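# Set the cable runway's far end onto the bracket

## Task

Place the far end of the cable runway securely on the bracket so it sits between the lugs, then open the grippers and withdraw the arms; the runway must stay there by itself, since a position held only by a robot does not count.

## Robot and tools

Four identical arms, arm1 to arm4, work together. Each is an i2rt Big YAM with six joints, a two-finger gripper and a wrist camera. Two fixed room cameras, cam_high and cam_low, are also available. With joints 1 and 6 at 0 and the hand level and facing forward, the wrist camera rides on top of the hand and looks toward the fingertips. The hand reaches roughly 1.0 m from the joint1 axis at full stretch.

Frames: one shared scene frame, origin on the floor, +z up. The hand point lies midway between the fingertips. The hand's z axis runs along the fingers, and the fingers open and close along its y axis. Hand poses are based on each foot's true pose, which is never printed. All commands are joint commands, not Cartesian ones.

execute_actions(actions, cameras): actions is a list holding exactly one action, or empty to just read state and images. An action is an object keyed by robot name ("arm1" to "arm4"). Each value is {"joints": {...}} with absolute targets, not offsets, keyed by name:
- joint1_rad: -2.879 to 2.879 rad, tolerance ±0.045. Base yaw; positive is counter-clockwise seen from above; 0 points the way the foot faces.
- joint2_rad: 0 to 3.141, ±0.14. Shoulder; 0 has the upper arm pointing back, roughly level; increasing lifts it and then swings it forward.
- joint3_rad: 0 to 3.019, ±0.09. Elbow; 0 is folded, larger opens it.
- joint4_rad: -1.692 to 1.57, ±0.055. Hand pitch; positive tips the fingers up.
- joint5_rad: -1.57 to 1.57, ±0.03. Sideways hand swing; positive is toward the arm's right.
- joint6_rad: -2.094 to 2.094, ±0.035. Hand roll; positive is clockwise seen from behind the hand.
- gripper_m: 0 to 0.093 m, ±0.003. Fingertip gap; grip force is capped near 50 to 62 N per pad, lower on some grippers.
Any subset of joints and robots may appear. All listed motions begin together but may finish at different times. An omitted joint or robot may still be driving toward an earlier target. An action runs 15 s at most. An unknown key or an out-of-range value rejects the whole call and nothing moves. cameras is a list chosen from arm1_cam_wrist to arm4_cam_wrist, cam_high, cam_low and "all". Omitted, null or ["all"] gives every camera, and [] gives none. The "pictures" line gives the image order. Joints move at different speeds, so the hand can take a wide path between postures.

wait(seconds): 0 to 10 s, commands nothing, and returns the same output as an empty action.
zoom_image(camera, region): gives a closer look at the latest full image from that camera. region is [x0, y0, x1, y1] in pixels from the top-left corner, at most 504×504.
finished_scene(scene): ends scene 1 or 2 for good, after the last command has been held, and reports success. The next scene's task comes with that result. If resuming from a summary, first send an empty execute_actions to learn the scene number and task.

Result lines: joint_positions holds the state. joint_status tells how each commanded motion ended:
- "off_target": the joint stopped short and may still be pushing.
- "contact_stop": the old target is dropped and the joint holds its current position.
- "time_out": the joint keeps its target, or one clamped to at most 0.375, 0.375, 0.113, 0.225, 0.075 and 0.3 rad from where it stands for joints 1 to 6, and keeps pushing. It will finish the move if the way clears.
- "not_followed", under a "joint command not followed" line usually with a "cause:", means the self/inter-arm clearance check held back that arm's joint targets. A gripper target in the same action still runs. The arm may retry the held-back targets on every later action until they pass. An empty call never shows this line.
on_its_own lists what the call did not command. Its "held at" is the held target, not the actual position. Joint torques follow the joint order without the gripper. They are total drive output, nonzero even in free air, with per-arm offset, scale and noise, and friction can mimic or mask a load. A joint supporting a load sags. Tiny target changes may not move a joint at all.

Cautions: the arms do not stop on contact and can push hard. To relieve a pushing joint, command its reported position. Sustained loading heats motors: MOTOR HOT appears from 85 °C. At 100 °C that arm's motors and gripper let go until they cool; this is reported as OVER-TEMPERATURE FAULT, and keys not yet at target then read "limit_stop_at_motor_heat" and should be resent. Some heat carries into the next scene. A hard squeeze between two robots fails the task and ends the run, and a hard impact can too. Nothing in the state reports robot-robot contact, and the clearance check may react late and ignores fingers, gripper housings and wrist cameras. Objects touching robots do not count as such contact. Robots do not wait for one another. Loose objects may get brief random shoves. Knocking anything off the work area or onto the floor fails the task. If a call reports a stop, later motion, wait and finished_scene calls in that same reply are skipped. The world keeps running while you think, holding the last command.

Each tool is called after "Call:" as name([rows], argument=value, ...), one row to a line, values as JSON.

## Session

Call:
execute_actions(actions=[])

Scene clock: 0.00 s.
Joint torques (N m, as the arm reports them, + toward a larger angle): no reading
Motor temperatures (°C, as the motors report them): arm1=[31 29 32 32 28 30] | arm2=[28 31 29 29 30 31] | arm3=[30 33 37 27 28 30] | arm4=[31 33 32 31 29 31]
arm1.joint_positions: joint1_rad=+0.152 joint2_rad=+0.502 joint3_rad=+1.440 joint4_rad=-1.467 joint5_rad=+0.188 joint6_rad=+0.360 gripper_m=+0.094
arm1.joint_status: not commanded
arm1.hand: x=-0.9698 y=-0.3211 z=+1.3922 quat_wxyz=(-0.346, +0.458, -0.734, -0.363) (m; scene frame)
arm2.joint_positions: joint1_rad=+0.033 joint2_rad=+0.544 joint3_rad=+1.332 joint4_rad=-1.298 joint5_rad=+0.252 joint6_rad=+0.033 gripper_m=+0.095
arm2.joint_status: not commanded
arm2.hand: x=-0.3608 y=+0.3124 z=+1.3007 quat_wxyz=(-0.268, -0.681, -0.522, +0.438) (m; scene frame)
arm3.joint_positions: joint1_rad=+0.018 joint2_rad=+0.655 joint3_rad=+1.348 joint4_rad=-1.451 joint5_rad=-0.133 joint6_rad=-0.365 gripper_m=+0.095
arm3.joint_status: not commanded
arm3.hand: x=+0.5523 y=-0.3201 z=+1.3019 quat_wxyz=(-0.263, +0.815, -0.415, -0.307) (m; scene frame)
arm4.joint_positions: joint1_rad=-0.290 joint2_rad=+0.423 joint3_rad=+1.325 joint4_rad=-1.514 joint5_rad=+0.031 joint6_rad=-0.468 gripper_m=+0.095
arm4.joint_status: not commanded
arm4.hand: x=+1.1950 y=+0.3588 z=+1.3440 quat_wxyz=(-0.193, -0.529, -0.713, +0.418) (m; scene frame)
pictures: arm1_cam_wrist, arm2_cam_wrist, arm3_cam_wrist, arm4_cam_wrist, cam_high, cam_low
Images, in order (width x height): arm1_cam_wrist 504x504, arm2_cam_wrist 504x504, arm3_cam_wrist 504x504, arm4_cam_wrist 504x504, cam_high 672x504, cam_low 672x504.

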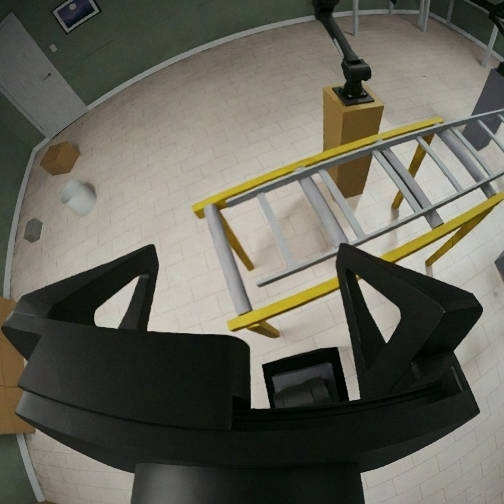

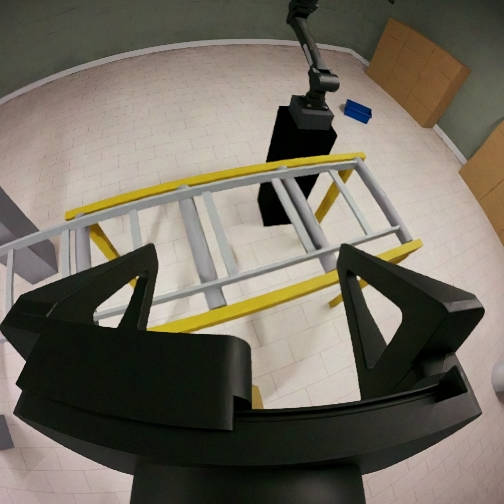

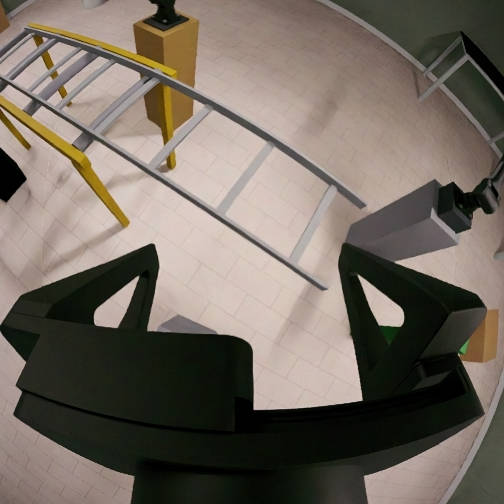

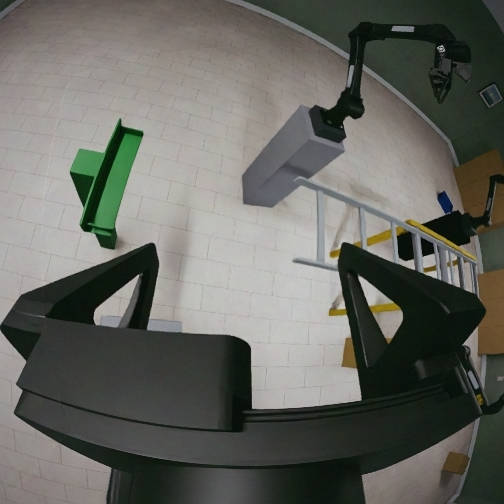

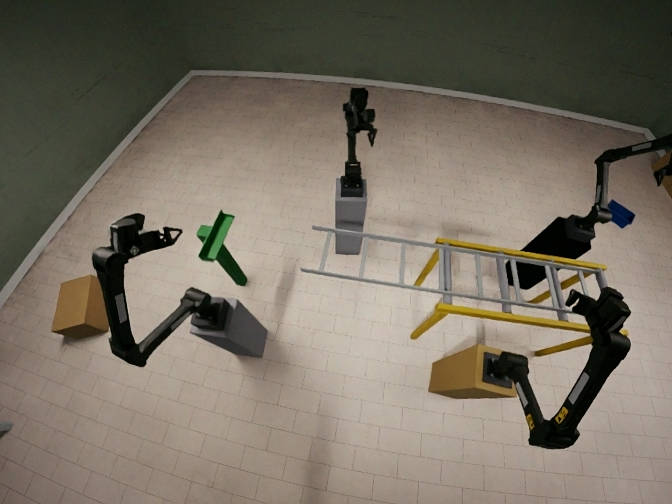

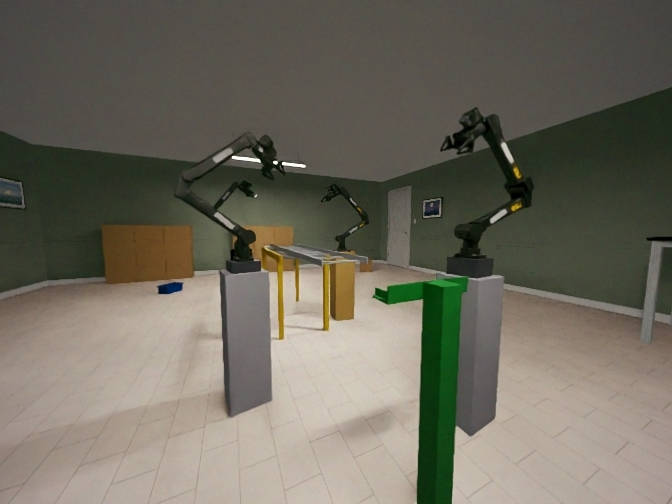

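Call:
execute_actions([
  {"arm3":{"joints":{"joint1_rad":0.467,"joint2_rad":2.073,"joint3_rad":1.84,"joint4_rad":-1.31,"joint5_rad":0,"joint6_rad":0.68}},"arm4":{"joints":{"joint1_rad":-1.005,"joint2_rad":2.215,"joint3_rad":2.02,"joint4_rad":-1.345,"joint5_rad":0,"joint6_rad":-0.90}}},
], cameras=["arm3_cam_wrist","arm4_cam_wrist","cam_low"])

Scene clock: 5.03 s.
Joint torques (N m, as the arm reports them, + toward a larger angle): arm1=[ 0.18  3.15  8.66  1.99  0.13 -0.09] | arm2=[-1.18  2.8   9.39  2.19  0.03 -0.01] | arm3=[ -0.47 -23.95  10.61   0.24   0.08  -0.01] | arm4=[ -0.46 -24.26  11.85   0.18   0.    -0.06]
Motor temperatures (°C, as the motors report them): arm1=[31 29 32 32 28 30] | arm2=[28 31 30 29 30 31] | arm3=[30 33 38 27 28 30] | arm4=[31 33 33 31 29 31]
arm1.joint_positions: joint1_rad=+0.152 joint2_rad=+0.502 joint3_rad=+1.440 joint4_rad=-1.467 joint5_rad=+0.188 joint6_rad=+0.360 gripper_m=+0.094
arm1.joint_status: not commanded
arm1.hand: x=-0.9698 y=-0.3211 z=+1.3922 quat_wxyz=(-0.346, +0.458, -0.734, -0.363) (m; scene frame)
arm2.joint_positions: joint1_rad=+0.033 joint2_rad=+0.544 joint3_rad=+1.332 joint4_rad=-1.298 joint5_rad=+0.252 joint6_rad=+0.033 gripper_m=+0.095
arm2.joint_status: not commanded
arm2.hand: x=-0.3608 y=+0.3124 z=+1.3007 quat_wxyz=(-0.268, -0.681, -0.522, +0.438) (m; scene frame)
arm3.joint_positions: joint1_rad=+0.462 joint2_rad=+2.077 joint3_rad=+1.826 joint4_rad=-1.307 joint5_rad=-0.001 joint6_rad=+0.666 gripper_m=+0.095
arm3.joint_status: all done
arm3.hand: x=+0.2335 y=-0.0338 z=+0.9036 quat_wxyz=(-0.002, +0.702, -0.712, -0.012) (m; scene frame)
arm4.joint_positions: joint1_rad=-1.000 joint2_rad=+2.235 joint3_rad=+1.999 joint4_rad=-1.342 joint5_rad=+0.000 joint6_rad=-0.890 gripper_m=+0.095
arm4.joint_status: all done
arm4.hand: x=+0.7005 y=+0.0643 z=+0.8920 quat_wxyz=(+0.003, -0.701, -0.713, -0.002) (m; scene frame)
pictures: arm3_cam_wrist, arm4_cam_wrist, cam_low
Images, in order (width x height): arm3_cam_wrist 504x504, arm4_cam_wrist 504x504, cam_low 672x504.

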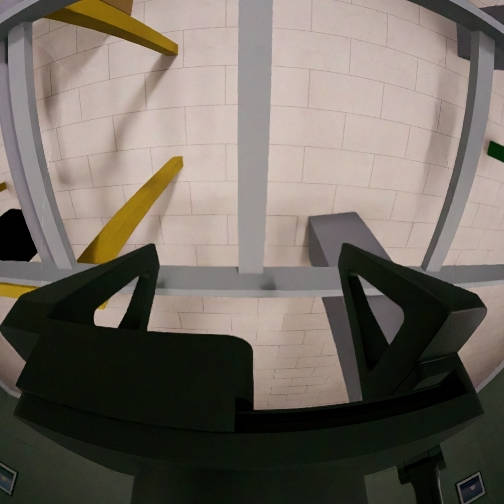

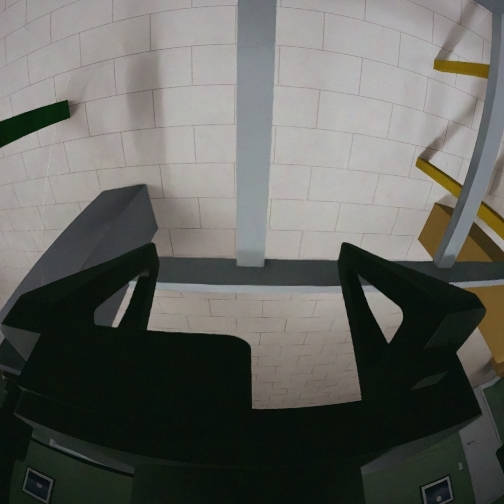

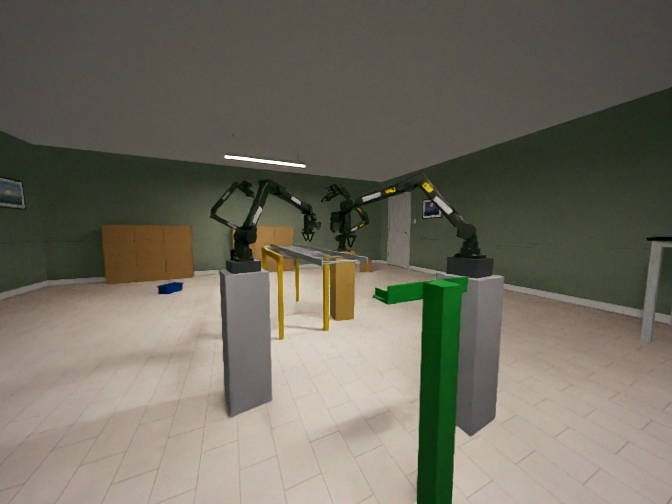

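Call:
execute_actions([
  {"arm3":{"joints":{"joint2_rad":2.228,"joint3_rad":1.69,"joint4_rad":-1.037}},"arm4":{"joints":{"joint2_rad":2.37,"joint3_rad":1.897,"joint4_rad":-1.10,"joint6_rad":-0.87}}},
], cameras=["arm3_cam_wrist","arm4_cam_wrist"])

Scene clock: 9.87 s.
Joint torques (N m, as the arm reports them, + toward a larger angle): arm1=[ 0.2   3.14  8.66  1.99  0.13 -0.09] | arm2=[-1.23  2.87  9.38  2.19  0.02 -0.01] | arm3=[  0.01 -24.67   8.89   0.84   0.09  -0.01] | arm4=[ -0.72 -25.14   9.72   0.67   0.02   0.11]
Motor temperatures (°C, as the motors report them): arm1=[31 29 33 32 28 30] | arm2=[28 31 31 29 30 31] | arm3=[30 35 39 27 28 30] | arm4=[31 34 33 31 29 31]
arm1.joint_positions: joint1_rad=+0.152 joint2_rad=+0.502 joint3_rad=+1.440 joint4_rad=-1.467 joint5_rad=+0.188 joint6_rad=+0.360 gripper_m=+0.094
arm1.joint_status: not commanded
arm1.hand: x=-0.9698 y=-0.3211 z=+1.3922 quat_wxyz=(-0.346, +0.458, -0.734, -0.363) (m; scene frame)
arm2.joint_positions: joint1_rad=+0.033 joint2_rad=+0.544 joint3_rad=+1.332 joint4_rad=-1.298 joint5_rad=+0.252 joint6_rad=+0.033 gripper_m=+0.095
arm2.joint_status: not commanded
arm2.hand: x=-0.3608 y=+0.3124 z=+1.3007 quat_wxyz=(-0.268, -0.681, -0.522, +0.438) (m; scene frame)
arm3.joint_positions: joint1_rad=+0.462 joint2_rad=+2.232 joint3_rad=+1.683 joint4_rad=-1.048 joint5_rad=-0.001 joint6_rad=+0.666 gripper_m=+0.095
arm3.joint_status: all done
arm3.hand: x=+0.2390 y=-0.0406 z=+0.7579 quat_wxyz=(+0.001, +0.702, -0.712, +0.007) (m; scene frame)
arm4.joint_positions: joint1_rad=-1.000 joint2_rad=+2.391 joint3_rad=+1.886 joint4_rad=-1.111 joint5_rad=+0.000 joint6_rad=-0.880 gripper_m=+0.095
arm4.joint_status: all done
arm4.hand: x=+0.7070 y=+0.0711 z=+0.7494 quat_wxyz=(+0.002, -0.704, -0.709, -0.021) (m; scene frame)
pictures: arm3_cam_wrist, arm4_cam_wrist
Images, in order (width x height): arm3_cam_wrist 504x504, arm4_cam_wrist 504x504.

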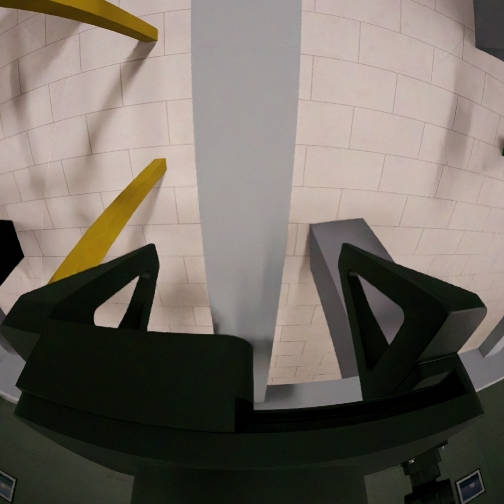

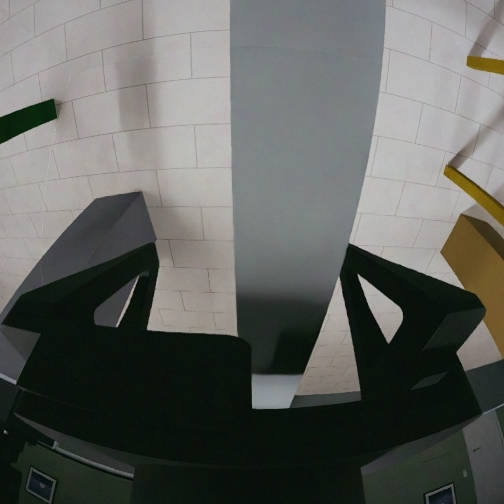

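Call:
execute_actions([
  {"arm3":{"joints":{"joint3_rad":1.72,"gripper_m":0.05}},"arm4":{"joints":{"joint3_rad":1.955}}},
], cameras=[])

Call:
execute_actions([
  {"arm3":{"joints":{"gripper_m":0.0}},"arm4":{"joints":{"gripper_m":0.0}}},
], cameras=["arm3_cam_wrist","arm4_cam_wrist"])

Scene clock: 12.27 s.
Joint torques (N m, as the arm reports them, + toward a larger angle): arm1=[ 0.18  3.15  8.67  1.98  0.13 -0.09] | arm2=[-1.2   2.8   9.37  2.2   0.03  0.  ] | arm3=[ -0.92 -24.07  11.13   0.88   0.11   0.02] | arm4=[ -0.34 -25.74  13.25   0.71   0.01   0.11]
Motor temperatures (°C, as the motors report them): arm1=[31 29 33 32 28 30] | arm2=[28 31 31 29 30 31] | arm3=[30 35 39 27 28 30] | arm4=[31 35 34 31 29 31]
arm1.joint_positions: joint1_rad=+0.152 joint2_rad=+0.502 joint3_rad=+1.440 joint4_rad=-1.467 joint5_rad=+0.188 joint6_rad=+0.360 gripper_m=+0.094
arm1.joint_status: not commanded
arm1.hand: x=-0.9698 y=-0.3211 z=+1.3922 quat_wxyz=(-0.346, +0.458, -0.734, -0.363) (m; scene frame)
arm2.joint_positions: joint1_rad=+0.033 joint2_rad=+0.544 joint3_rad=+1.332 joint4_rad=-1.298 joint5_rad=+0.252 joint6_rad=+0.033 gripper_m=+0.095
arm2.joint_status: not commanded
arm2.hand: x=-0.3608 y=+0.3124 z=+1.3007 quat_wxyz=(-0.268, -0.681, -0.522, +0.438) (m; scene frame)
arm3.joint_positions: joint1_rad=+0.462 joint2_rad=+2.232 joint3_rad=+1.683 joint4_rad=-1.048 joint5_rad=-0.001 joint6_rad=+0.667 gripper_m=+0.050
arm3.joint_status: all done
arm3.hand: x=+0.2390 y=-0.0406 z=+0.7579 quat_wxyz=(+0.001, +0.702, -0.712, +0.007) (m; scene frame)
arm4.joint_positions: joint1_rad=-1.000 joint2_rad=+2.390 joint3_rad=+1.909 joint4_rad=-1.111 joint5_rad=+0.000 joint6_rad=-0.880 gripper_m=+0.095
arm4.joint_status: all done
arm4.hand: x=+0.6994 y=+0.0647 z=+0.7573 quat_wxyz=(+0.003, -0.705, -0.710, -0.009) (m; scene frame)
pictures: none
No camera images: the call's "cameras" was empty. Leave "cameras" out to get every camera's image.

Scene clock: 13.00 s.
Joint torques (N m, as the arm reports them, + toward a larger angle): arm1=[ 0.19  3.14  8.66  1.99  0.13 -0.09] | arm2=[-1.22  2.93  9.37  2.2   0.02 -0.01] | arm3=[ -0.68 -23.52  11.1    0.66   0.21  -0.08] | arm4=[ -0.37 -25.89  13.09   0.45  -0.16   0.06]
Motor temperatures (°C, as the motors report them): arm1=[31 29 33 32 28 30] | arm2=[28 31 31 29 30 31] | arm3=[30 36 40 27 28 30] | arm4=[31 35 34 31 29 31]
arm1.joint_positions: joint1_rad=+0.152 joint2_rad=+0.502 joint3_rad=+1.440 joint4_rad=-1.467 joint5_rad=+0.188 joint6_rad=+0.360 gripper_m=+0.094
arm1.joint_status: not commanded
arm1.hand: x=-0.9698 y=-0.3211 z=+1.3922 quat_wxyz=(-0.346, +0.458, -0.734, -0.363) (m; scene frame)
arm2.joint_positions: joint1_rad=+0.033 joint2_rad=+0.544 joint3_rad=+1.332 joint4_rad=-1.298 joint5_rad=+0.252 joint6_rad=+0.033 gripper_m=+0.095
arm2.joint_status: not commanded
arm2.hand: x=-0.3608 y=+0.3124 z=+1.3007 quat_wxyz=(-0.268, -0.681, -0.522, +0.438) (m; scene frame)
arm3.joint_positions: joint1_rad=+0.463 joint2_rad=+2.232 joint3_rad=+1.684 joint4_rad=-1.044 joint5_rad=-0.005 joint6_rad=+0.676 gripper_m=+0.024
arm3.joint_status: gripper_m off_target (ended at +0.024, target +0.000)
arm3.hand: x=+0.2372 y=-0.0404 z=+0.7581 quat_wxyz=(+0.002, +0.699, -0.715, +0.005) (m; scene frame)
arm4.joint_positions: joint1_rad=-1.001 joint2_rad=+2.390 joint3_rad=+1.912 joint4_rad=-1.105 joint5_rad=+0.004 joint6_rad=-0.876 gripper_m=+0.023
arm4.joint_status: gripper_m off_target (ended at +0.023, target +0.000)
arm4.hand: x=+0.6967 y=+0.0640 z=+0.7581 quat_wxyz=(+0.005, -0.706, -0.708, -0.005) (m; scene frame)
pictures: arm3_cam_wrist, arm4_cam_wrist
Images, in order (width x height): arm3_cam_wrist 504x504, arm4_cam_wrist 504x504.

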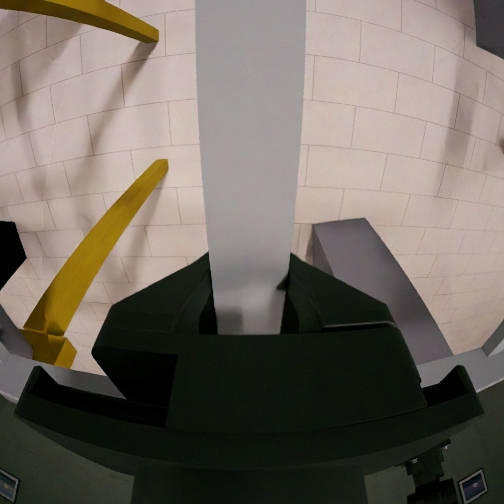

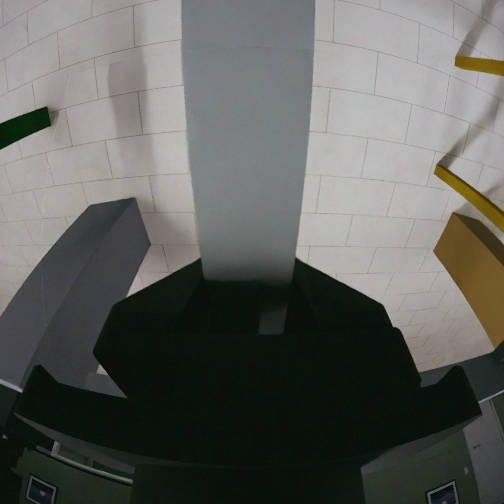

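Call:
execute_actions([
  {"arm3":{"joints":{"joint1_rad":0.25,"joint2_rad":2.02,"joint3_rad":1.39,"joint4_rad":-0.88,"joint6_rad":0.45}},"arm4":{"joints":{"joint1_rad":-0.84,"joint2_rad":2.08,"joint3_rad":1.475,"joint4_rad":-0.87,"joint6_rad":-0.705}}},
], cameras=[])

Call:
execute_actions([
  {"arm3":{"joints":{"joint1_rad":-0.082,"joint2_rad":1.885,"joint3_rad":1.242,"joint4_rad":-0.805,"joint6_rad":0.118}},"arm4":{"joints":{"joint1_rad":-0.55,"joint2_rad":1.833,"joint3_rad":1.16,"joint4_rad":-0.72,"joint6_rad":-0.415}}},
], cameras=["cam_low","cam_high"])

Scene clock: 21.90 s.
Joint torques (N m, as the arm reports them, + toward a larger angle): arm1=[ 0.19  3.17  8.66  1.98  0.13 -0.09] | arm2=[-1.05  2.93  9.38  2.2   0.03  0.  ] | arm3=[  0.63 -22.83  10.43   0.77   0.02  -0.26] | arm4=[ -1.43 -25.06  11.51   0.25   0.06  -0.09]
Motor temperatures (°C, as the motors report them): arm1=[31 29 34 32 28 30] | arm2=[28 31 32 29 30 31] | arm3=[30 37 41 27 28 30] | arm4=[31 37 35 31 29 32]
arm1.joint_positions: joint1_rad=+0.152 joint2_rad=+0.502 joint3_rad=+1.440 joint4_rad=-1.467 joint5_rad=+0.188 joint6_rad=+0.360 gripper_m=+0.094
arm1.joint_status: not commanded
arm1.hand: x=-0.9698 y=-0.3211 z=+1.3922 quat_wxyz=(-0.346, +0.458, -0.734, -0.363) (m; scene frame)
arm2.joint_positions: joint1_rad=+0.033 joint2_rad=+0.544 joint3_rad=+1.332 joint4_rad=-1.298 joint5_rad=+0.252 joint6_rad=+0.033 gripper_m=+0.095
arm2.joint_status: not commanded
arm2.hand: x=-0.3608 y=+0.3124 z=+1.3007 quat_wxyz=(-0.268, -0.681, -0.522, +0.438) (m; scene frame)
arm3.joint_positions: joint1_rad=+0.241 joint2_rad=+2.052 joint3_rad=+1.353 joint4_rad=-0.885 joint5_rad=-0.001 joint6_rad=+0.460 gripper_m=+0.024
arm3.joint_status: all done
arm3.hand: x=+0.3916 y=-0.0432 z=+0.7574 quat_wxyz=(+0.001, +0.697, -0.717, +0.001) (m; scene frame)
arm4.joint_positions: joint1_rad=-0.824 joint2_rad=+2.147 joint3_rad=+1.435 joint4_rad=-0.870 joint5_rad=-0.002 joint6_rad=-0.692 gripper_m=+0.023
arm4.joint_status: all done
arm4.hand: x=+0.8524 y=+0.0621 z=+0.7550 quat_wxyz=(+0.003, -0.709, -0.705, -0.004) (m; scene frame)
pictures: none
No camera images: the call's "cameras" was empty. Leave "cameras" out to get every camera's image.

Scene clock: 23.50 s.
Joint torques (N m, as the arm reports them, + toward a larger angle): arm1=[ 0.17  3.17  8.67  1.99  0.13 -0.09] | arm2=[-1.08  2.84  9.42  2.22  0.03  0.  ] | arm3=[ -1.16 -23.98  11.01   0.59  -0.01  -0.26] | arm4=[  0.19 -26.12  13.36  -0.25   0.2    0.07]
Motor temperatures (°C, as the motors report them): arm1=[31 29 34 32 28 30] | arm2=[28 31 32 29 30 31] | arm3=[30 37 41 27 28 30] | arm4=[31 37 35 31 29 32]
arm1.joint_positions: joint1_rad=+0.152 joint2_rad=+0.502 joint3_rad=+1.440 joint4_rad=-1.467 joint5_rad=+0.188 joint6_rad=+0.360 gripper_m=+0.094
arm1.joint_status: not commanded
arm1.hand: x=-0.9698 y=-0.3211 z=+1.3922 quat_wxyz=(-0.346, +0.458, -0.734, -0.363) (m; scene frame)
arm2.joint_positions: joint1_rad=+0.033 joint2_rad=+0.544 joint3_rad=+1.332 joint4_rad=-1.298 joint5_rad=+0.252 joint6_rad=+0.033 gripper_m=+0.095
arm2.joint_status: not commanded
arm2.hand: x=-0.3608 y=+0.3124 z=+1.3007 quat_wxyz=(-0.268, -0.681, -0.522, +0.438) (m; scene frame)
arm3.joint_positions: joint1_rad=-0.083 joint2_rad=+1.960 joint3_rad=+1.194 joint4_rad=-0.806 joint5_rad=+0.000 joint6_rad=+0.133 gripper_m=+0.024
arm3.joint_status: all done
arm3.hand: x=+0.5665 y=-0.0389 z=+0.7581 quat_wxyz=(-0.001, +0.698, -0.716, -0.005) (m; scene frame)
arm4.joint_positions: joint1_rad=-0.550 joint2_rad=+1.960 joint3_rad=+1.088 joint4_rad=-0.708 joint5_rad=-0.005 joint6_rad=-0.420 gripper_m=+0.023
arm4.joint_status: all done
arm4.hand: x=+1.0260 y=+0.0700 z=+0.7546 quat_wxyz=(+0.003, -0.708, -0.706, -0.004) (m; scene frame)
pictures: cam_high, cam_low
Images, in order (width x height): cam_high 672x504, cam_low 672x504.

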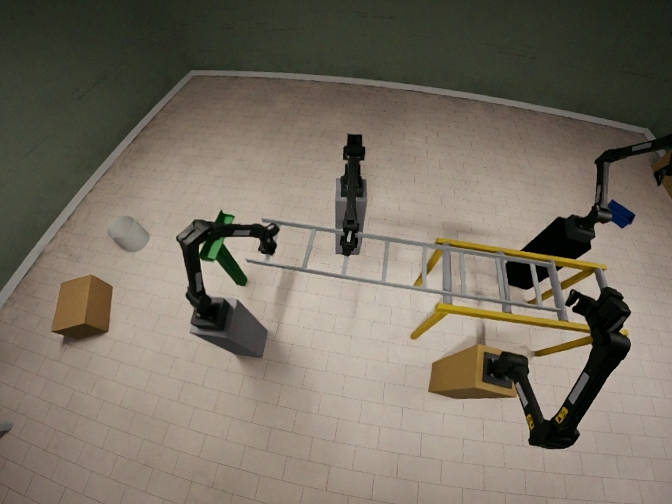

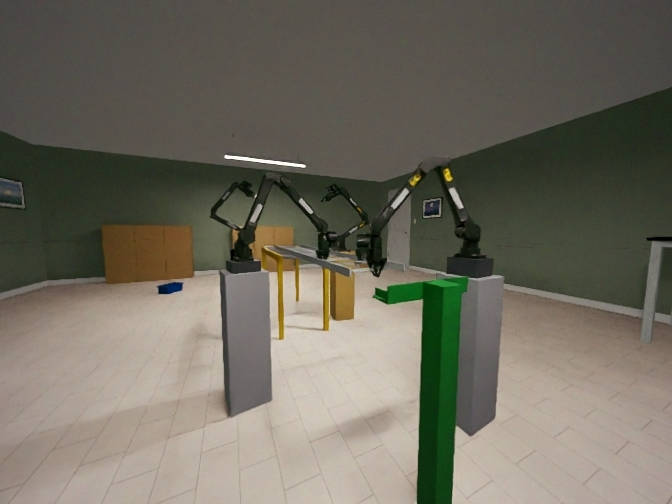

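Call:
execute_actions([
  {"arm3":{"joints":{"joint1_rad":-0.452,"joint2_rad":1.875,"joint3_rad":1.335,"joint4_rad":-0.85,"joint6_rad":-0.255}},"arm4":{"joints":{"joint1_rad":-0.145,"joint2_rad":1.715,"joint3_rad":1.04,"joint4_rad":-0.69,"joint6_rad":-0.01}}},
], cameras=["cam_low","cam_high","arm4_cam_wrist"])

Call:
zoom_image(camera="cam_low", region=[340, 240, 500, 320])

Call:
zoom_image(camera="cam_high", region=[160, 190, 300, 290])

Scene clock: 27.33 s.
Joint torques (N m, as the arm reports them, + toward a larger angle): arm1=[ 0.21  3.16  8.67  1.98  0.13 -0.09] | arm2=[-1.17  2.8   9.4   2.23  0.03  0.  ] | arm3=[ -0.03 -24.76  14.59   1.06  -0.26  -0.32] | arm4=[ -0.25 -24.47  12.79   0.79   0.53   0.04]
Motor temperatures (°C, as the motors report them): arm1=[31 29 34 32 28 30] | arm2=[28 31 32 29 30 31] | arm3=[30 38 42 27 29 30] | arm4=[31 37 35 31 29 32]
arm1.joint_positions: joint1_rad=+0.152 joint2_rad=+0.502 joint3_rad=+1.440 joint4_rad=-1.467 joint5_rad=+0.188 joint6_rad=+0.360 gripper_m=+0.094
arm1.joint_status: not commanded
arm1.hand: x=-0.9698 y=-0.3211 z=+1.3922 quat_wxyz=(-0.346, +0.458, -0.734, -0.363) (m; scene frame)
arm2.joint_positions: joint1_rad=+0.033 joint2_rad=+0.544 joint3_rad=+1.332 joint4_rad=-1.298 joint5_rad=+0.252 joint6_rad=+0.033 gripper_m=+0.095
arm2.joint_status: not commanded
arm2.hand: x=-0.3608 y=+0.3124 z=+1.3007 quat_wxyz=(-0.268, -0.681, -0.522, +0.438) (m; scene frame)
arm3.joint_positions: joint1_rad=-0.453 joint2_rad=+1.952 joint3_rad=+1.245 joint4_rad=-0.866 joint5_rad=+0.008 joint6_rad=-0.233 gripper_m=+0.024
arm3.joint_status: joint3_rad time_out (moved +0.051 of +0.141); the others done
arm3.on_its_own: joint3_rad reads +1.245 and still pushes toward +1.335 since a time_out
arm3.hand: x=+0.7557 y=-0.0425 z=+0.7752 quat_wxyz=(-0.002, +0.696, -0.718, -0.001) (m; scene frame)
arm4.joint_positions: joint1_rad=-0.145 joint2_rad=+1.845 joint3_rad=+0.974 joint4_rad=-0.703 joint5_rad=-0.012 joint6_rad=-0.012 gripper_m=+0.023
arm4.joint_status: all done
arm4.hand: x=+1.2132 y=+0.0652 z=+0.7754 quat_wxyz=(+0.000, -0.709, -0.705, -0.004) (m; scene frame)
pictures: arm4_cam_wrist, cam_high, cam_low
Images, in order (width x height): arm4_cam_wrist 504x504, cam_high 672x504, cam_low 672x504.

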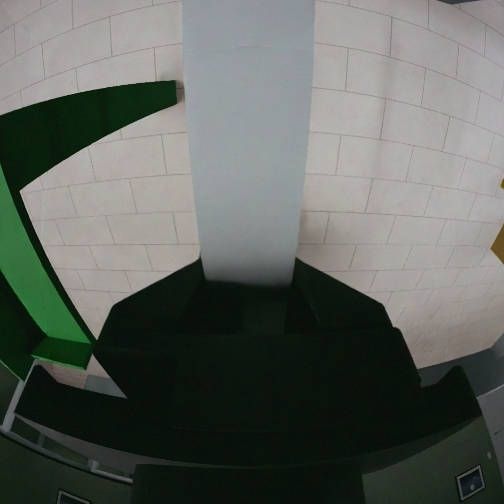

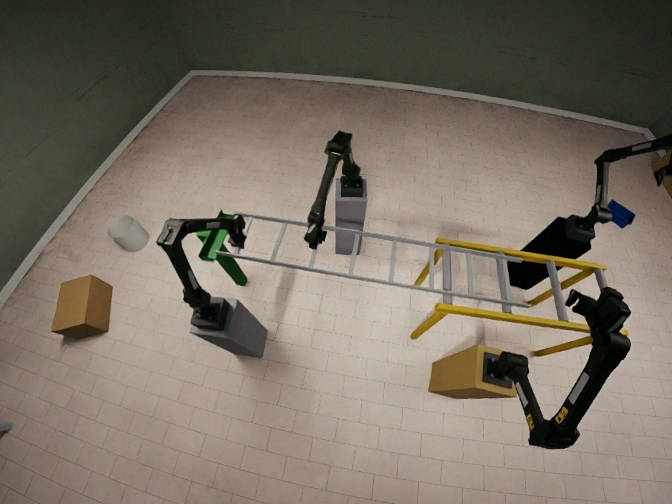

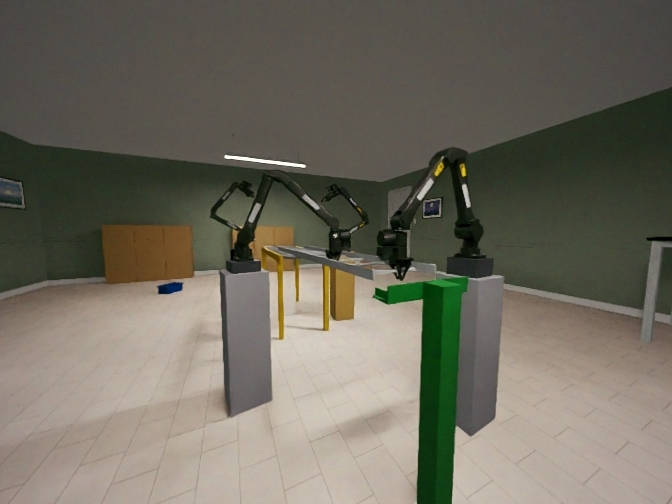

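Region (340, 240, 500, 320) of cam_low's 672x504 image, scaled by 3.150, with more detail than that image has.

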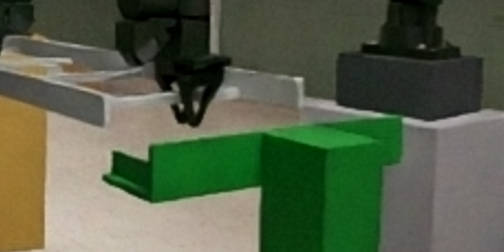

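Region (160, 190, 300, 290) of cam_high's 672x504 image, scaled by 3.600, with more detail than that image has; it fills the top 360 rows of this view, and the rest is white.

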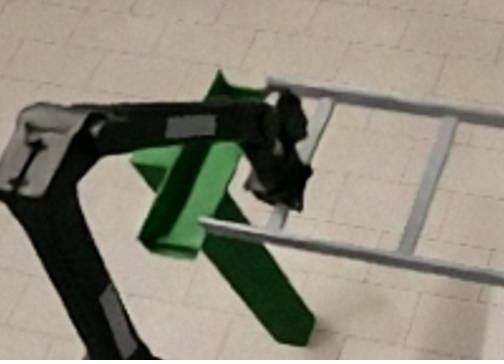

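Call:
execute_actions([
  {"arm3":{"joints":{"joint1_rad":-0.612,"joint2_rad":1.955,"joint3_rad":1.45,"joint4_rad":-0.895,"joint6_rad":-0.42}},"arm4":{"joints":{"joint1_rad":0.075,"joint2_rad":1.75,"joint3_rad":1.04,"joint4_rad":-0.68,"joint6_rad":0.21}}},
], cameras=["cam_low","cam_high","arm4_cam_wrist"])

Call:
zoom_image(camera="cam_low", region=[340, 240, 500, 320])

Call:
zoom_image(camera="cam_high", region=[160, 190, 300, 290])

Scene clock: 33.27 s.
Joint torques (N m, as the arm reports them, + toward a larger angle): arm1=[ 0.14  3.16  8.66  1.99  0.13 -0.09] | arm2=[-1.18  2.93  9.35  2.19  0.03 -0.01] | arm3=[  1.18 -26.36  14.48   0.53  -0.25  -0.19] | arm4=[ -0.64 -23.89  12.49   0.23   0.42  -0.02]
Motor temperatures (°C, as the motors report them): arm1=[31 29 34 32 28 30] | arm2=[28 31 33 29 30 31] | arm3=[30 38 44 27 29 30] | arm4=[31 37 36 31 29 32]
arm1.joint_positions: joint1_rad=+0.152 joint2_rad=+0.502 joint3_rad=+1.440 joint4_rad=-1.467 joint5_rad=+0.188 joint6_rad=+0.360 gripper_m=+0.094
arm1.joint_status: not commanded
arm1.hand: x=-0.9698 y=-0.3211 z=+1.3922 quat_wxyz=(-0.346, +0.458, -0.734, -0.363) (m; scene frame)
arm2.joint_positions: joint1_rad=+0.033 joint2_rad=+0.544 joint3_rad=+1.332 joint4_rad=-1.298 joint5_rad=+0.252 joint6_rad=+0.033 gripper_m=+0.095
arm2.joint_status: not commanded
arm2.hand: x=-0.3608 y=+0.3124 z=+1.3007 quat_wxyz=(-0.268, -0.681, -0.522, +0.438) (m; scene frame)
arm3.joint_positions: joint1_rad=-0.630 joint2_rad=+2.032 joint3_rad=+1.364 joint4_rad=-0.895 joint5_rad=+0.005 joint6_rad=-0.413 gripper_m=+0.024
arm3.joint_status: all done
arm3.hand: x=+0.8563 y=-0.0398 z=+0.7692 quat_wxyz=(-0.006, +0.698, -0.716, -0.004) (m; scene frame)
arm4.joint_positions: joint1_rad=+0.085 joint2_rad=+1.865 joint3_rad=+0.975 joint4_rad=-0.679 joint5_rad=-0.009 joint6_rad=+0.214 gripper_m=+0.023
arm4.joint_status: all done
arm4.hand: x=+1.3124 y=+0.0728 z=+0.7663 quat_wxyz=(+0.001, -0.708, -0.706, -0.002) (m; scene frame)
pictures: arm4_cam_wrist, cam_high, cam_low
Images, in order (width x height): arm4_cam_wrist 504x504, cam_high 672x504, cam_low 672x504.

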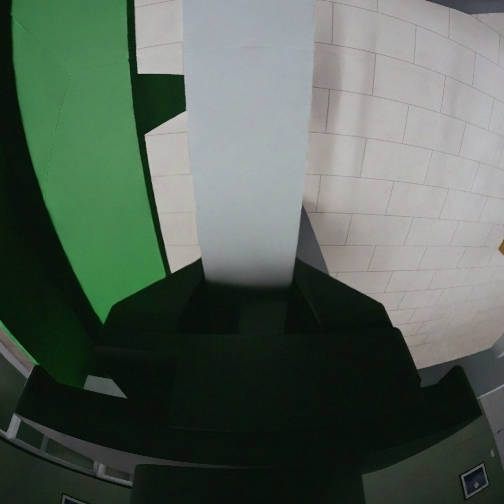

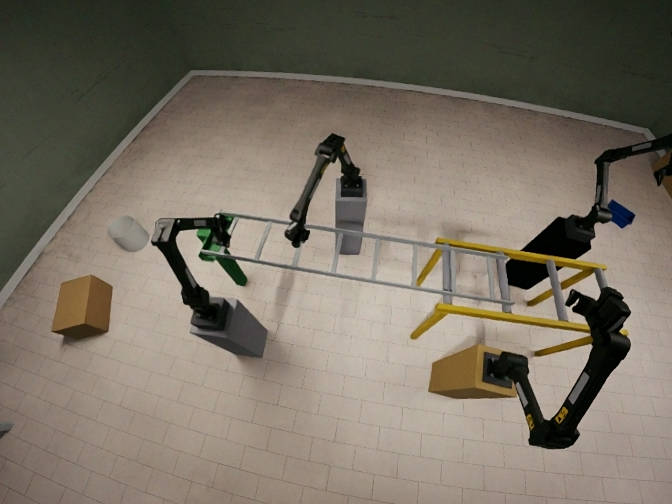

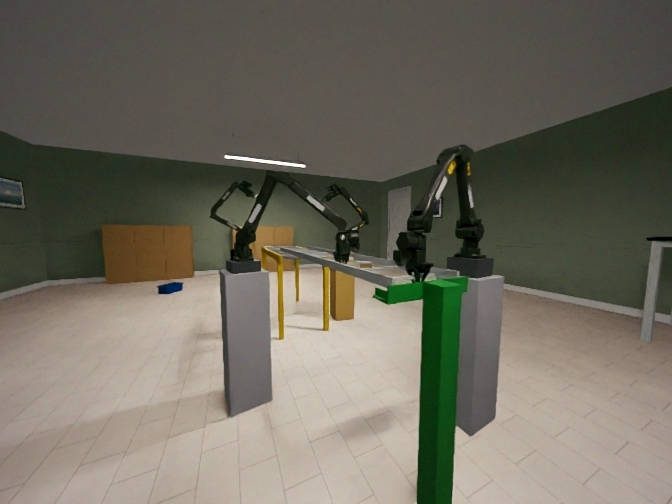

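Region (340, 240, 500, 320) of cam_low's 672x504 image, scaled by 3.150, with more detail than that image has.

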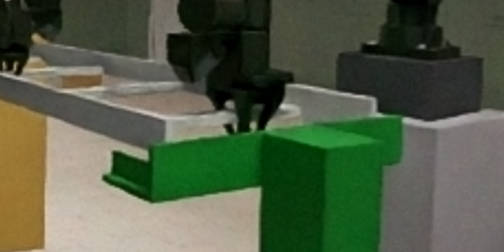

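Region (160, 190, 300, 290) of cam_high's 672x504 image, scaled by 3.600, with more detail than that image has; it fills the top 360 rows of this view, and the rest is white.

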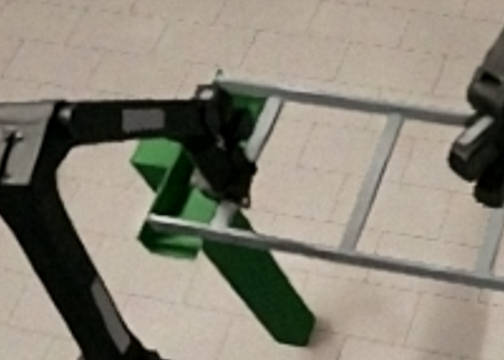

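Call:
execute_actions([
  {"arm3":{"joints":{"joint1_rad":-0.65,"joint2_rad":2.015,"joint4_rad":-0.86,"joint6_rad":-0.44}},"arm4":{"joints":{"joint1_rad":0.115,"joint2_rad":1.84,"joint4_rad":-0.61,"joint6_rad":0.24}}},
], cameras=["cam_low","arm4_cam_wrist"])

Call:
zoom_image(camera="cam_low", region=[340, 240, 500, 320])

Scene clock: 37.00 s.
Joint torques (N m, as the arm reports them, + toward a larger angle): arm1=[ 0.17  3.15  8.65  1.99  0.13 -0.09] | arm2=[-1.12  2.87  9.35  2.22  0.03  0.  ] | arm3=[ -1.32 -25.3   14.33   0.43   0.07  -0.3 ] | arm4=[  1.14 -22.66  11.98   0.43   0.25   0.11]
Motor temperatures (°C, as the motors report them): arm1=[31 29 34 32 28 30] | arm2=[28 31 33 29 30 31] | arm3=[30 39 45 27 29 30] | arm4=[31 37 36 31 29 32]
arm1.joint_positions: joint1_rad=+0.152 joint2_rad=+0.502 joint3_rad=+1.440 joint4_rad=-1.467 joint5_rad=+0.188 joint6_rad=+0.360 gripper_m=+0.094
arm1.joint_status: not commanded
arm1.hand: x=-0.9698 y=-0.3211 z=+1.3922 quat_wxyz=(-0.346, +0.458, -0.734, -0.363) (m; scene frame)
arm2.joint_positions: joint1_rad=+0.033 joint2_rad=+0.544 joint3_rad=+1.332 joint4_rad=-1.298 joint5_rad=+0.252 joint6_rad=+0.033 gripper_m=+0.095
arm2.joint_status: not commanded
arm2.hand: x=-0.3608 y=+0.3124 z=+1.3007 quat_wxyz=(-0.268, -0.681, -0.522, +0.438) (m; scene frame)
arm3.joint_positions: joint1_rad=-0.643 joint2_rad=+2.071 joint3_rad=+1.364 joint4_rad=-0.860 joint5_rad=-0.004 joint6_rad=-0.424 gripper_m=+0.024
arm3.joint_status: all done
arm3.hand: x=+0.8620 y=-0.0409 z=+0.7483 quat_wxyz=(-0.002, +0.697, -0.717, -0.008) (m; scene frame)
arm4.joint_positions: joint1_rad=+0.100 joint2_rad=+1.936 joint3_rad=+0.975 joint4_rad=-0.613 joint5_rad=-0.004 joint6_rad=+0.229 gripper_m=+0.023
arm4.joint_status: all done
arm4.hand: x=+1.3182 y=+0.0732 z=+0.7367 quat_wxyz=(+0.004, -0.708, -0.706, -0.001) (m; scene frame)
pictures: arm4_cam_wrist, cam_low
Images, in order (width x height): arm4_cam_wrist 504x504, cam_low 672x504.

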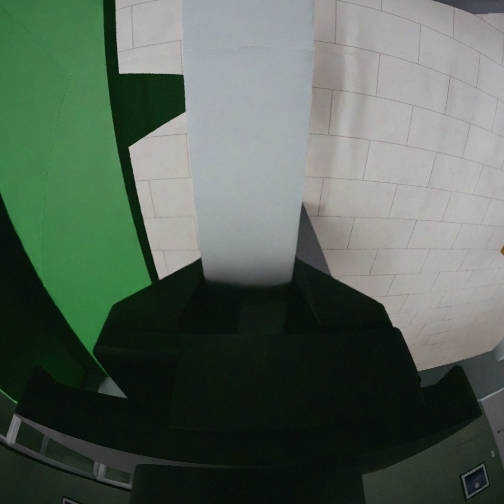

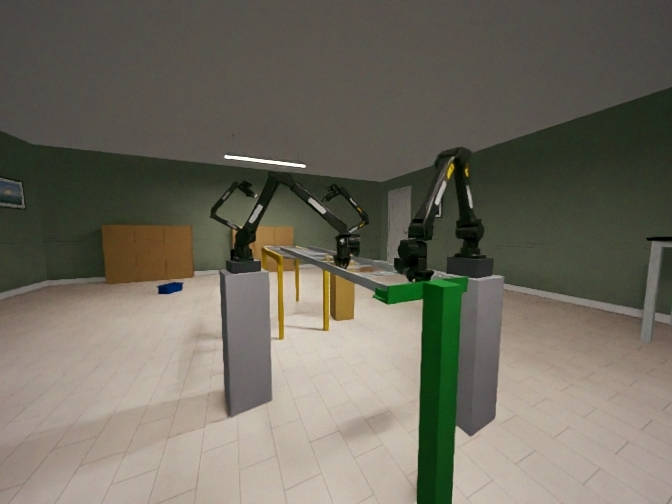

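Region (340, 240, 500, 320) of cam_low's 672x504 image, scaled by 3.150, with more detail than that image has.

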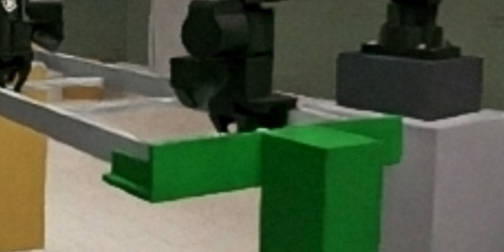

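Inside the lug. Lower further and push forward.

Call:
execute_actions([
  {"arm3":{"joints":{"joint1_rad":-0.68,"joint2_rad":2.065,"joint4_rad":-0.85,"joint6_rad":-0.45}},"arm4":{"joints":{"joint1_rad":0.145,"joint2_rad":1.92,"joint4_rad":-0.575,"joint6_rad":0.26}}},
], cameras=["arm4_cam_wrist","cam_high"])

Call:
zoom_image(camera="cam_high", region=[160, 190, 300, 290])

Scene clock: 39.23 s.
Joint torques (N m, as the arm reports them, + toward a larger angle): arm1=[ 0.16  3.15  8.67  1.99  0.13 -0.09] | arm2=[-1.16  2.83  9.37  2.18  0.03  0.  ] | arm3=[ -3.45 -21.32  14.2    0.77   0.34  -0.37] | arm4=[  2.94 -16.59  12.     1.61  -0.13   0.21]
Motor temperatures (°C, as the motors report them): arm1=[31 29 34 32 28 30] | arm2=[28 31 33 29 30 31] | arm3=[30 39 46 27 29 30] | arm4=[31 37 36 31 29 32]
arm1.joint_positions: joint1_rad=+0.152 joint2_rad=+0.502 joint3_rad=+1.440 joint4_rad=-1.467 joint5_rad=+0.188 joint6_rad=+0.360 gripper_m=+0.094
arm1.joint_status: not commanded
arm1.hand: x=-0.9698 y=-0.3211 z=+1.3922 quat_wxyz=(-0.346, +0.458, -0.734, -0.363) (m; scene frame)
arm2.joint_positions: joint1_rad=+0.033 joint2_rad=+0.544 joint3_rad=+1.332 joint4_rad=-1.298 joint5_rad=+0.252 joint6_rad=+0.033 gripper_m=+0.095
arm2.joint_status: not commanded
arm2.hand: x=-0.3608 y=+0.3124 z=+1.3007 quat_wxyz=(-0.268, -0.681, -0.522, +0.438) (m; scene frame)
arm3.joint_positions: joint1_rad=-0.650 joint2_rad=+2.074 joint3_rad=+1.365 joint4_rad=-0.860 joint5_rad=-0.011 joint6_rad=-0.430 gripper_m=+0.024
arm3.joint_status: all done
arm3.hand: x=+0.8644 y=-0.0419 z=+0.7469 quat_wxyz=(-0.001, +0.696, -0.718, -0.011) (m; scene frame)
arm4.joint_positions: joint1_rad=+0.108 joint2_rad=+1.940 joint3_rad=+0.975 joint4_rad=-0.607 joint5_rad=+0.006 joint6_rad=+0.239 gripper_m=+0.023
arm4.joint_status: all done
arm4.hand: x=+1.3202 y=+0.0732 z=+0.7351 quat_wxyz=(+0.006, -0.708, -0.706, +0.004) (m; scene frame)
pictures: arm4_cam_wrist, cam_high
Images, in order (width x height): arm4_cam_wrist 504x504, cam_high 672x504.

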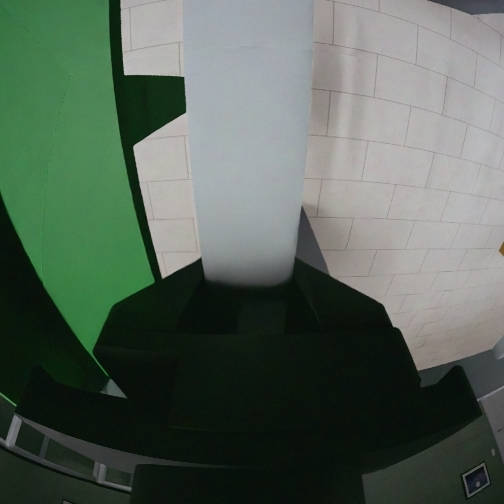

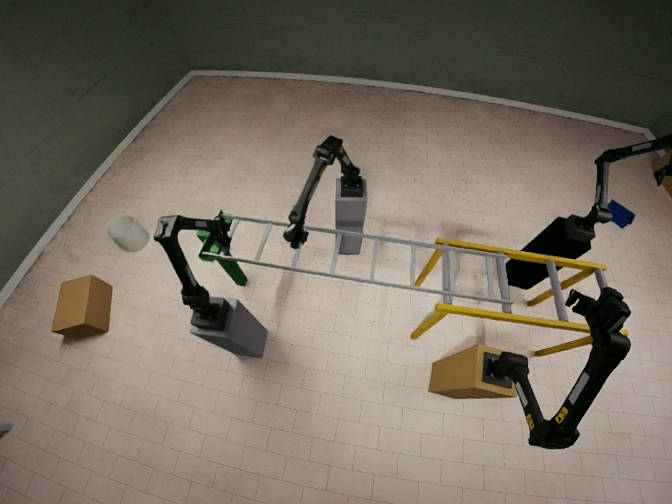

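Region (160, 190, 300, 290) of cam_high's 672x504 image, scaled by 3.600, with more detail than that image has; it fills the top 360 rows of this view, and the rest is white.

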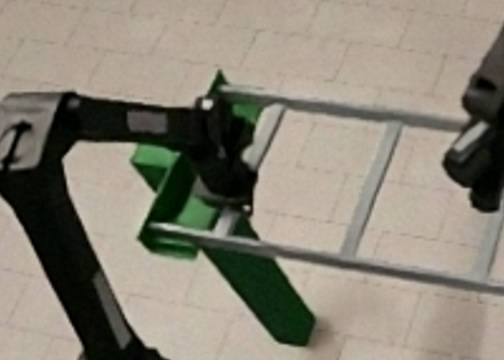

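Call:
execute_actions([
  {"arm3":{"joints":{"joint1_rad":-0.65,"joint2_rad":2.085,"joint3_rad":1.37}},"arm4":{"joints":{"joint1_rad":0.108,"joint2_rad":1.95,"joint3_rad":0.98,"joint4_rad":-0.607}}},
], cameras=[])

Call:
execute_actions([
  {"arm3":{"joints":{"gripper_m":0.05}},"arm4":{"joints":{"gripper_m":0.042}}},
], cameras=[])

Call:
execute_actions([
  {"arm3":{"joints":{"joint2_rad":1.75,"joint3_rad":1.45,"joint4_rad":-1.2}},"arm4":{"joints":{"joint2_rad":1.6,"joint3_rad":1.09,"joint4_rad":-1.03}}},
], cameras=["arm4_cam_wrist","cam_high","cam_low"])

Call:
zoom_image(camera="cam_low", region=[340, 240, 500, 320])

Scene clock: 42.97 s.
Joint torques (N m, as the arm reports them, + toward a larger angle): arm1=[ 0.2   3.15  8.66  1.98  0.13 -0.09] | arm2=[-1.25  2.85  9.36  2.18  0.02  0.01] | arm3=[ -0.89 -19.36   7.86   0.84   0.29  -0.3 ] | arm4=[ -0.07 -14.72   6.43   0.42  -0.14   0.22]
Motor temperatures (°C, as the motors report them): arm1=[31 29 34 32 28 30] | arm2=[28 31 33 29 30 31] | arm3=[30 39 46 27 29 30] | arm4=[31 37 36 31 29 32]
arm1.joint_positions: joint1_rad=+0.152 joint2_rad=+0.502 joint3_rad=+1.440 joint4_rad=-1.467 joint5_rad=+0.188 joint6_rad=+0.360 gripper_m=+0.094
arm1.joint_status: not commanded
arm1.hand: x=-0.9698 y=-0.3211 z=+1.3922 quat_wxyz=(-0.346, +0.458, -0.734, -0.363) (m; scene frame)
arm2.joint_positions: joint1_rad=+0.033 joint2_rad=+0.544 joint3_rad=+1.332 joint4_rad=-1.298 joint5_rad=+0.252 joint6_rad=+0.033 gripper_m=+0.095
arm2.joint_status: not commanded
arm2.hand: x=-0.3608 y=+0.3124 z=+1.3007 quat_wxyz=(-0.268, -0.681, -0.522, +0.438) (m; scene frame)
arm3.joint_positions: joint1_rad=-0.649 joint2_rad=+2.075 joint3_rad=+1.365 joint4_rad=-0.860 joint5_rad=-0.010 joint6_rad=-0.430 gripper_m=+0.024
arm3.joint_status: all done
arm3.hand: x=+0.8639 y=-0.0423 z=+0.7463 quat_wxyz=(+0.000, +0.697, -0.717, -0.010) (m; scene frame)
arm4.joint_positions: joint1_rad=+0.108 joint2_rad=+1.942 joint3_rad=+0.975 joint4_rad=-0.610 joint5_rad=+0.006 joint6_rad=+0.239 gripper_m=+0.023
arm4.joint_status: all done
arm4.hand: x=+1.3199 y=+0.0742 z=+0.7343 quat_wxyz=(+0.008, -0.708, -0.706, +0.002) (m; scene frame)
pictures: none
No camera images: the call's "cameras" was empty. Leave "cameras" out to get every camera's image.

Scene clock: 43.60 s.
Joint torques (N m, as the arm reports them, + toward a larger angle): arm1=[ 0.16  3.17  8.66  1.99  0.13 -0.09] | arm2=[-1.16  2.78  9.34  2.19  0.03  0.  ] | arm3=[ -1.02 -19.69   7.94   0.83   0.03  -0.3 ] | arm4=[  0.26 -15.21   6.11   0.28  -0.01   0.1 ]
Motor temperatures (°C, as the motors report them): arm1=[31 29 34 32 28 30] | arm2=[28 31 33 29 30 31] | arm3=[30 39 46 27 29 30] | arm4=[31 37 36 31 29 32]
arm1.joint_positions: joint1_rad=+0.152 joint2_rad=+0.502 joint3_rad=+1.440 joint4_rad=-1.467 joint5_rad=+0.188 joint6_rad=+0.360 gripper_m=+0.094
arm1.joint_status: not commanded
arm1.hand: x=-0.9698 y=-0.3211 z=+1.3922 quat_wxyz=(-0.346, +0.458, -0.734, -0.363) (m; scene frame)
arm2.joint_positions: joint1_rad=+0.033 joint2_rad=+0.544 joint3_rad=+1.332 joint4_rad=-1.298 joint5_rad=+0.252 joint6_rad=+0.033 gripper_m=+0.095
arm2.joint_status: not commanded
arm2.hand: x=-0.3608 y=+0.3124 z=+1.3007 quat_wxyz=(-0.268, -0.681, -0.522, +0.438) (m; scene frame)
arm3.joint_positions: joint1_rad=-0.649 joint2_rad=+2.075 joint3_rad=+1.365 joint4_rad=-0.859 joint5_rad=-0.002 joint6_rad=-0.436 gripper_m=+0.050
arm3.joint_status: all done
arm3.hand: x=+0.8654 y=-0.0426 z=+0.7465 quat_wxyz=(-0.002, +0.699, -0.715, -0.007) (m; scene frame)
arm4.joint_positions: joint1_rad=+0.108 joint2_rad=+1.942 joint3_rad=+0.975 joint4_rad=-0.610 joint5_rad=+0.003 joint6_rad=+0.249 gripper_m=+0.042
arm4.joint_status: all done
arm4.hand: x=+1.3204 y=+0.0744 z=+0.7343 quat_wxyz=(+0.007, -0.712, -0.702, +0.001) (m; scene frame)
pictures: none
No camera images: the call's "cameras" was empty. Leave "cameras" out to get every camera's image.

Scene clock: 44.97 s.
Joint torques (N m, as the arm reports them, + toward a larger angle): arm1=[ 0.17  3.17  8.66  1.98  0.13 -0.09] | arm2=[-1.2   2.79  9.38  2.19  0.03  0.  ] | arm3=[ -0.58 -15.51  10.6    0.17  -0.01  -0.24] | arm4=[ -0.01 -12.17  11.    -0.06  -0.02   0.11]
Motor temperatures (°C, as the motors report them): arm1=[31 29 34 32 28 30] | arm2=[28 31 33 29 30 31] | arm3=[30 38 46 27 29 30] | arm4=[31 37 36 31 29 32]
arm1.joint_positions: joint1_rad=+0.152 joint2_rad=+0.502 joint3_rad=+1.440 joint4_rad=-1.467 joint5_rad=+0.188 joint6_rad=+0.360 gripper_m=+0.094
arm1.joint_status: not commanded
arm1.hand: x=-0.9698 y=-0.3211 z=+1.3922 quat_wxyz=(-0.346, +0.458, -0.734, -0.363) (m; scene frame)
arm2.joint_positions: joint1_rad=+0.033 joint2_rad=+0.544 joint3_rad=+1.332 joint4_rad=-1.298 joint5_rad=+0.252 joint6_rad=+0.033 gripper_m=+0.095
arm2.joint_status: not commanded
arm2.hand: x=-0.3608 y=+0.3124 z=+1.3007 quat_wxyz=(-0.268, -0.681, -0.522, +0.438) (m; scene frame)
arm3.joint_positions: joint1_rad=-0.649 joint2_rad=+1.729 joint3_rad=+1.435 joint4_rad=-1.190 joint5_rad=-0.002 joint6_rad=-0.436 gripper_m=+0.050
arm3.joint_status: all done
arm3.hand: x=+0.8581 y=-0.0613 z=+0.9498 quat_wxyz=(-0.042, +0.698, -0.714, -0.021) (m; scene frame)
arm4.joint_positions: joint1_rad=+0.108 joint2_rad=+1.591 joint3_rad=+1.068 joint4_rad=-1.020 joint5_rad=+0.003 joint6_rad=+0.250 gripper_m=+0.042
arm4.joint_status: all done
arm4.hand: x=+1.3210 y=+0.0766 z=+0.9069 quat_wxyz=(-0.007, -0.712, -0.702, +0.010) (m; scene frame)
pictures: arm4_cam_wrist, cam_high, cam_low
Images, in order (width x height): arm4_cam_wrist 504x504, cam_high 672x504, cam_low 672x504.

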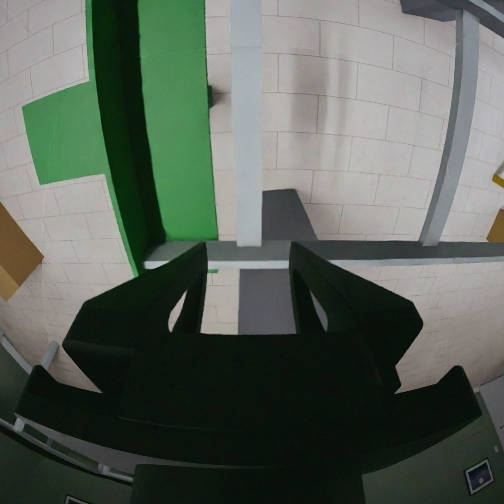

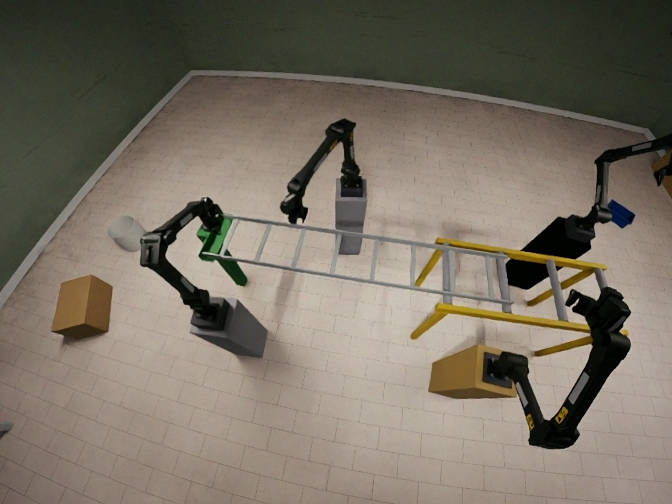

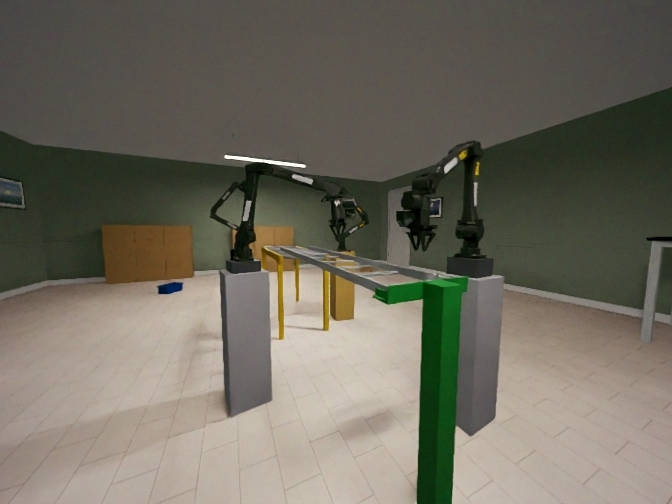

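Region (340, 240, 500, 320) of cam_low's 672x504 image, scaled by 3.150, with more detail than that image has.

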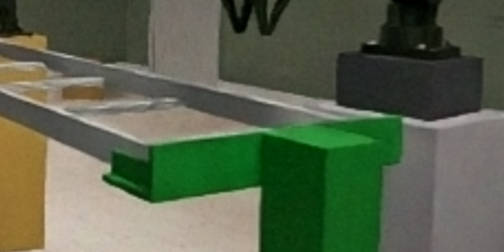

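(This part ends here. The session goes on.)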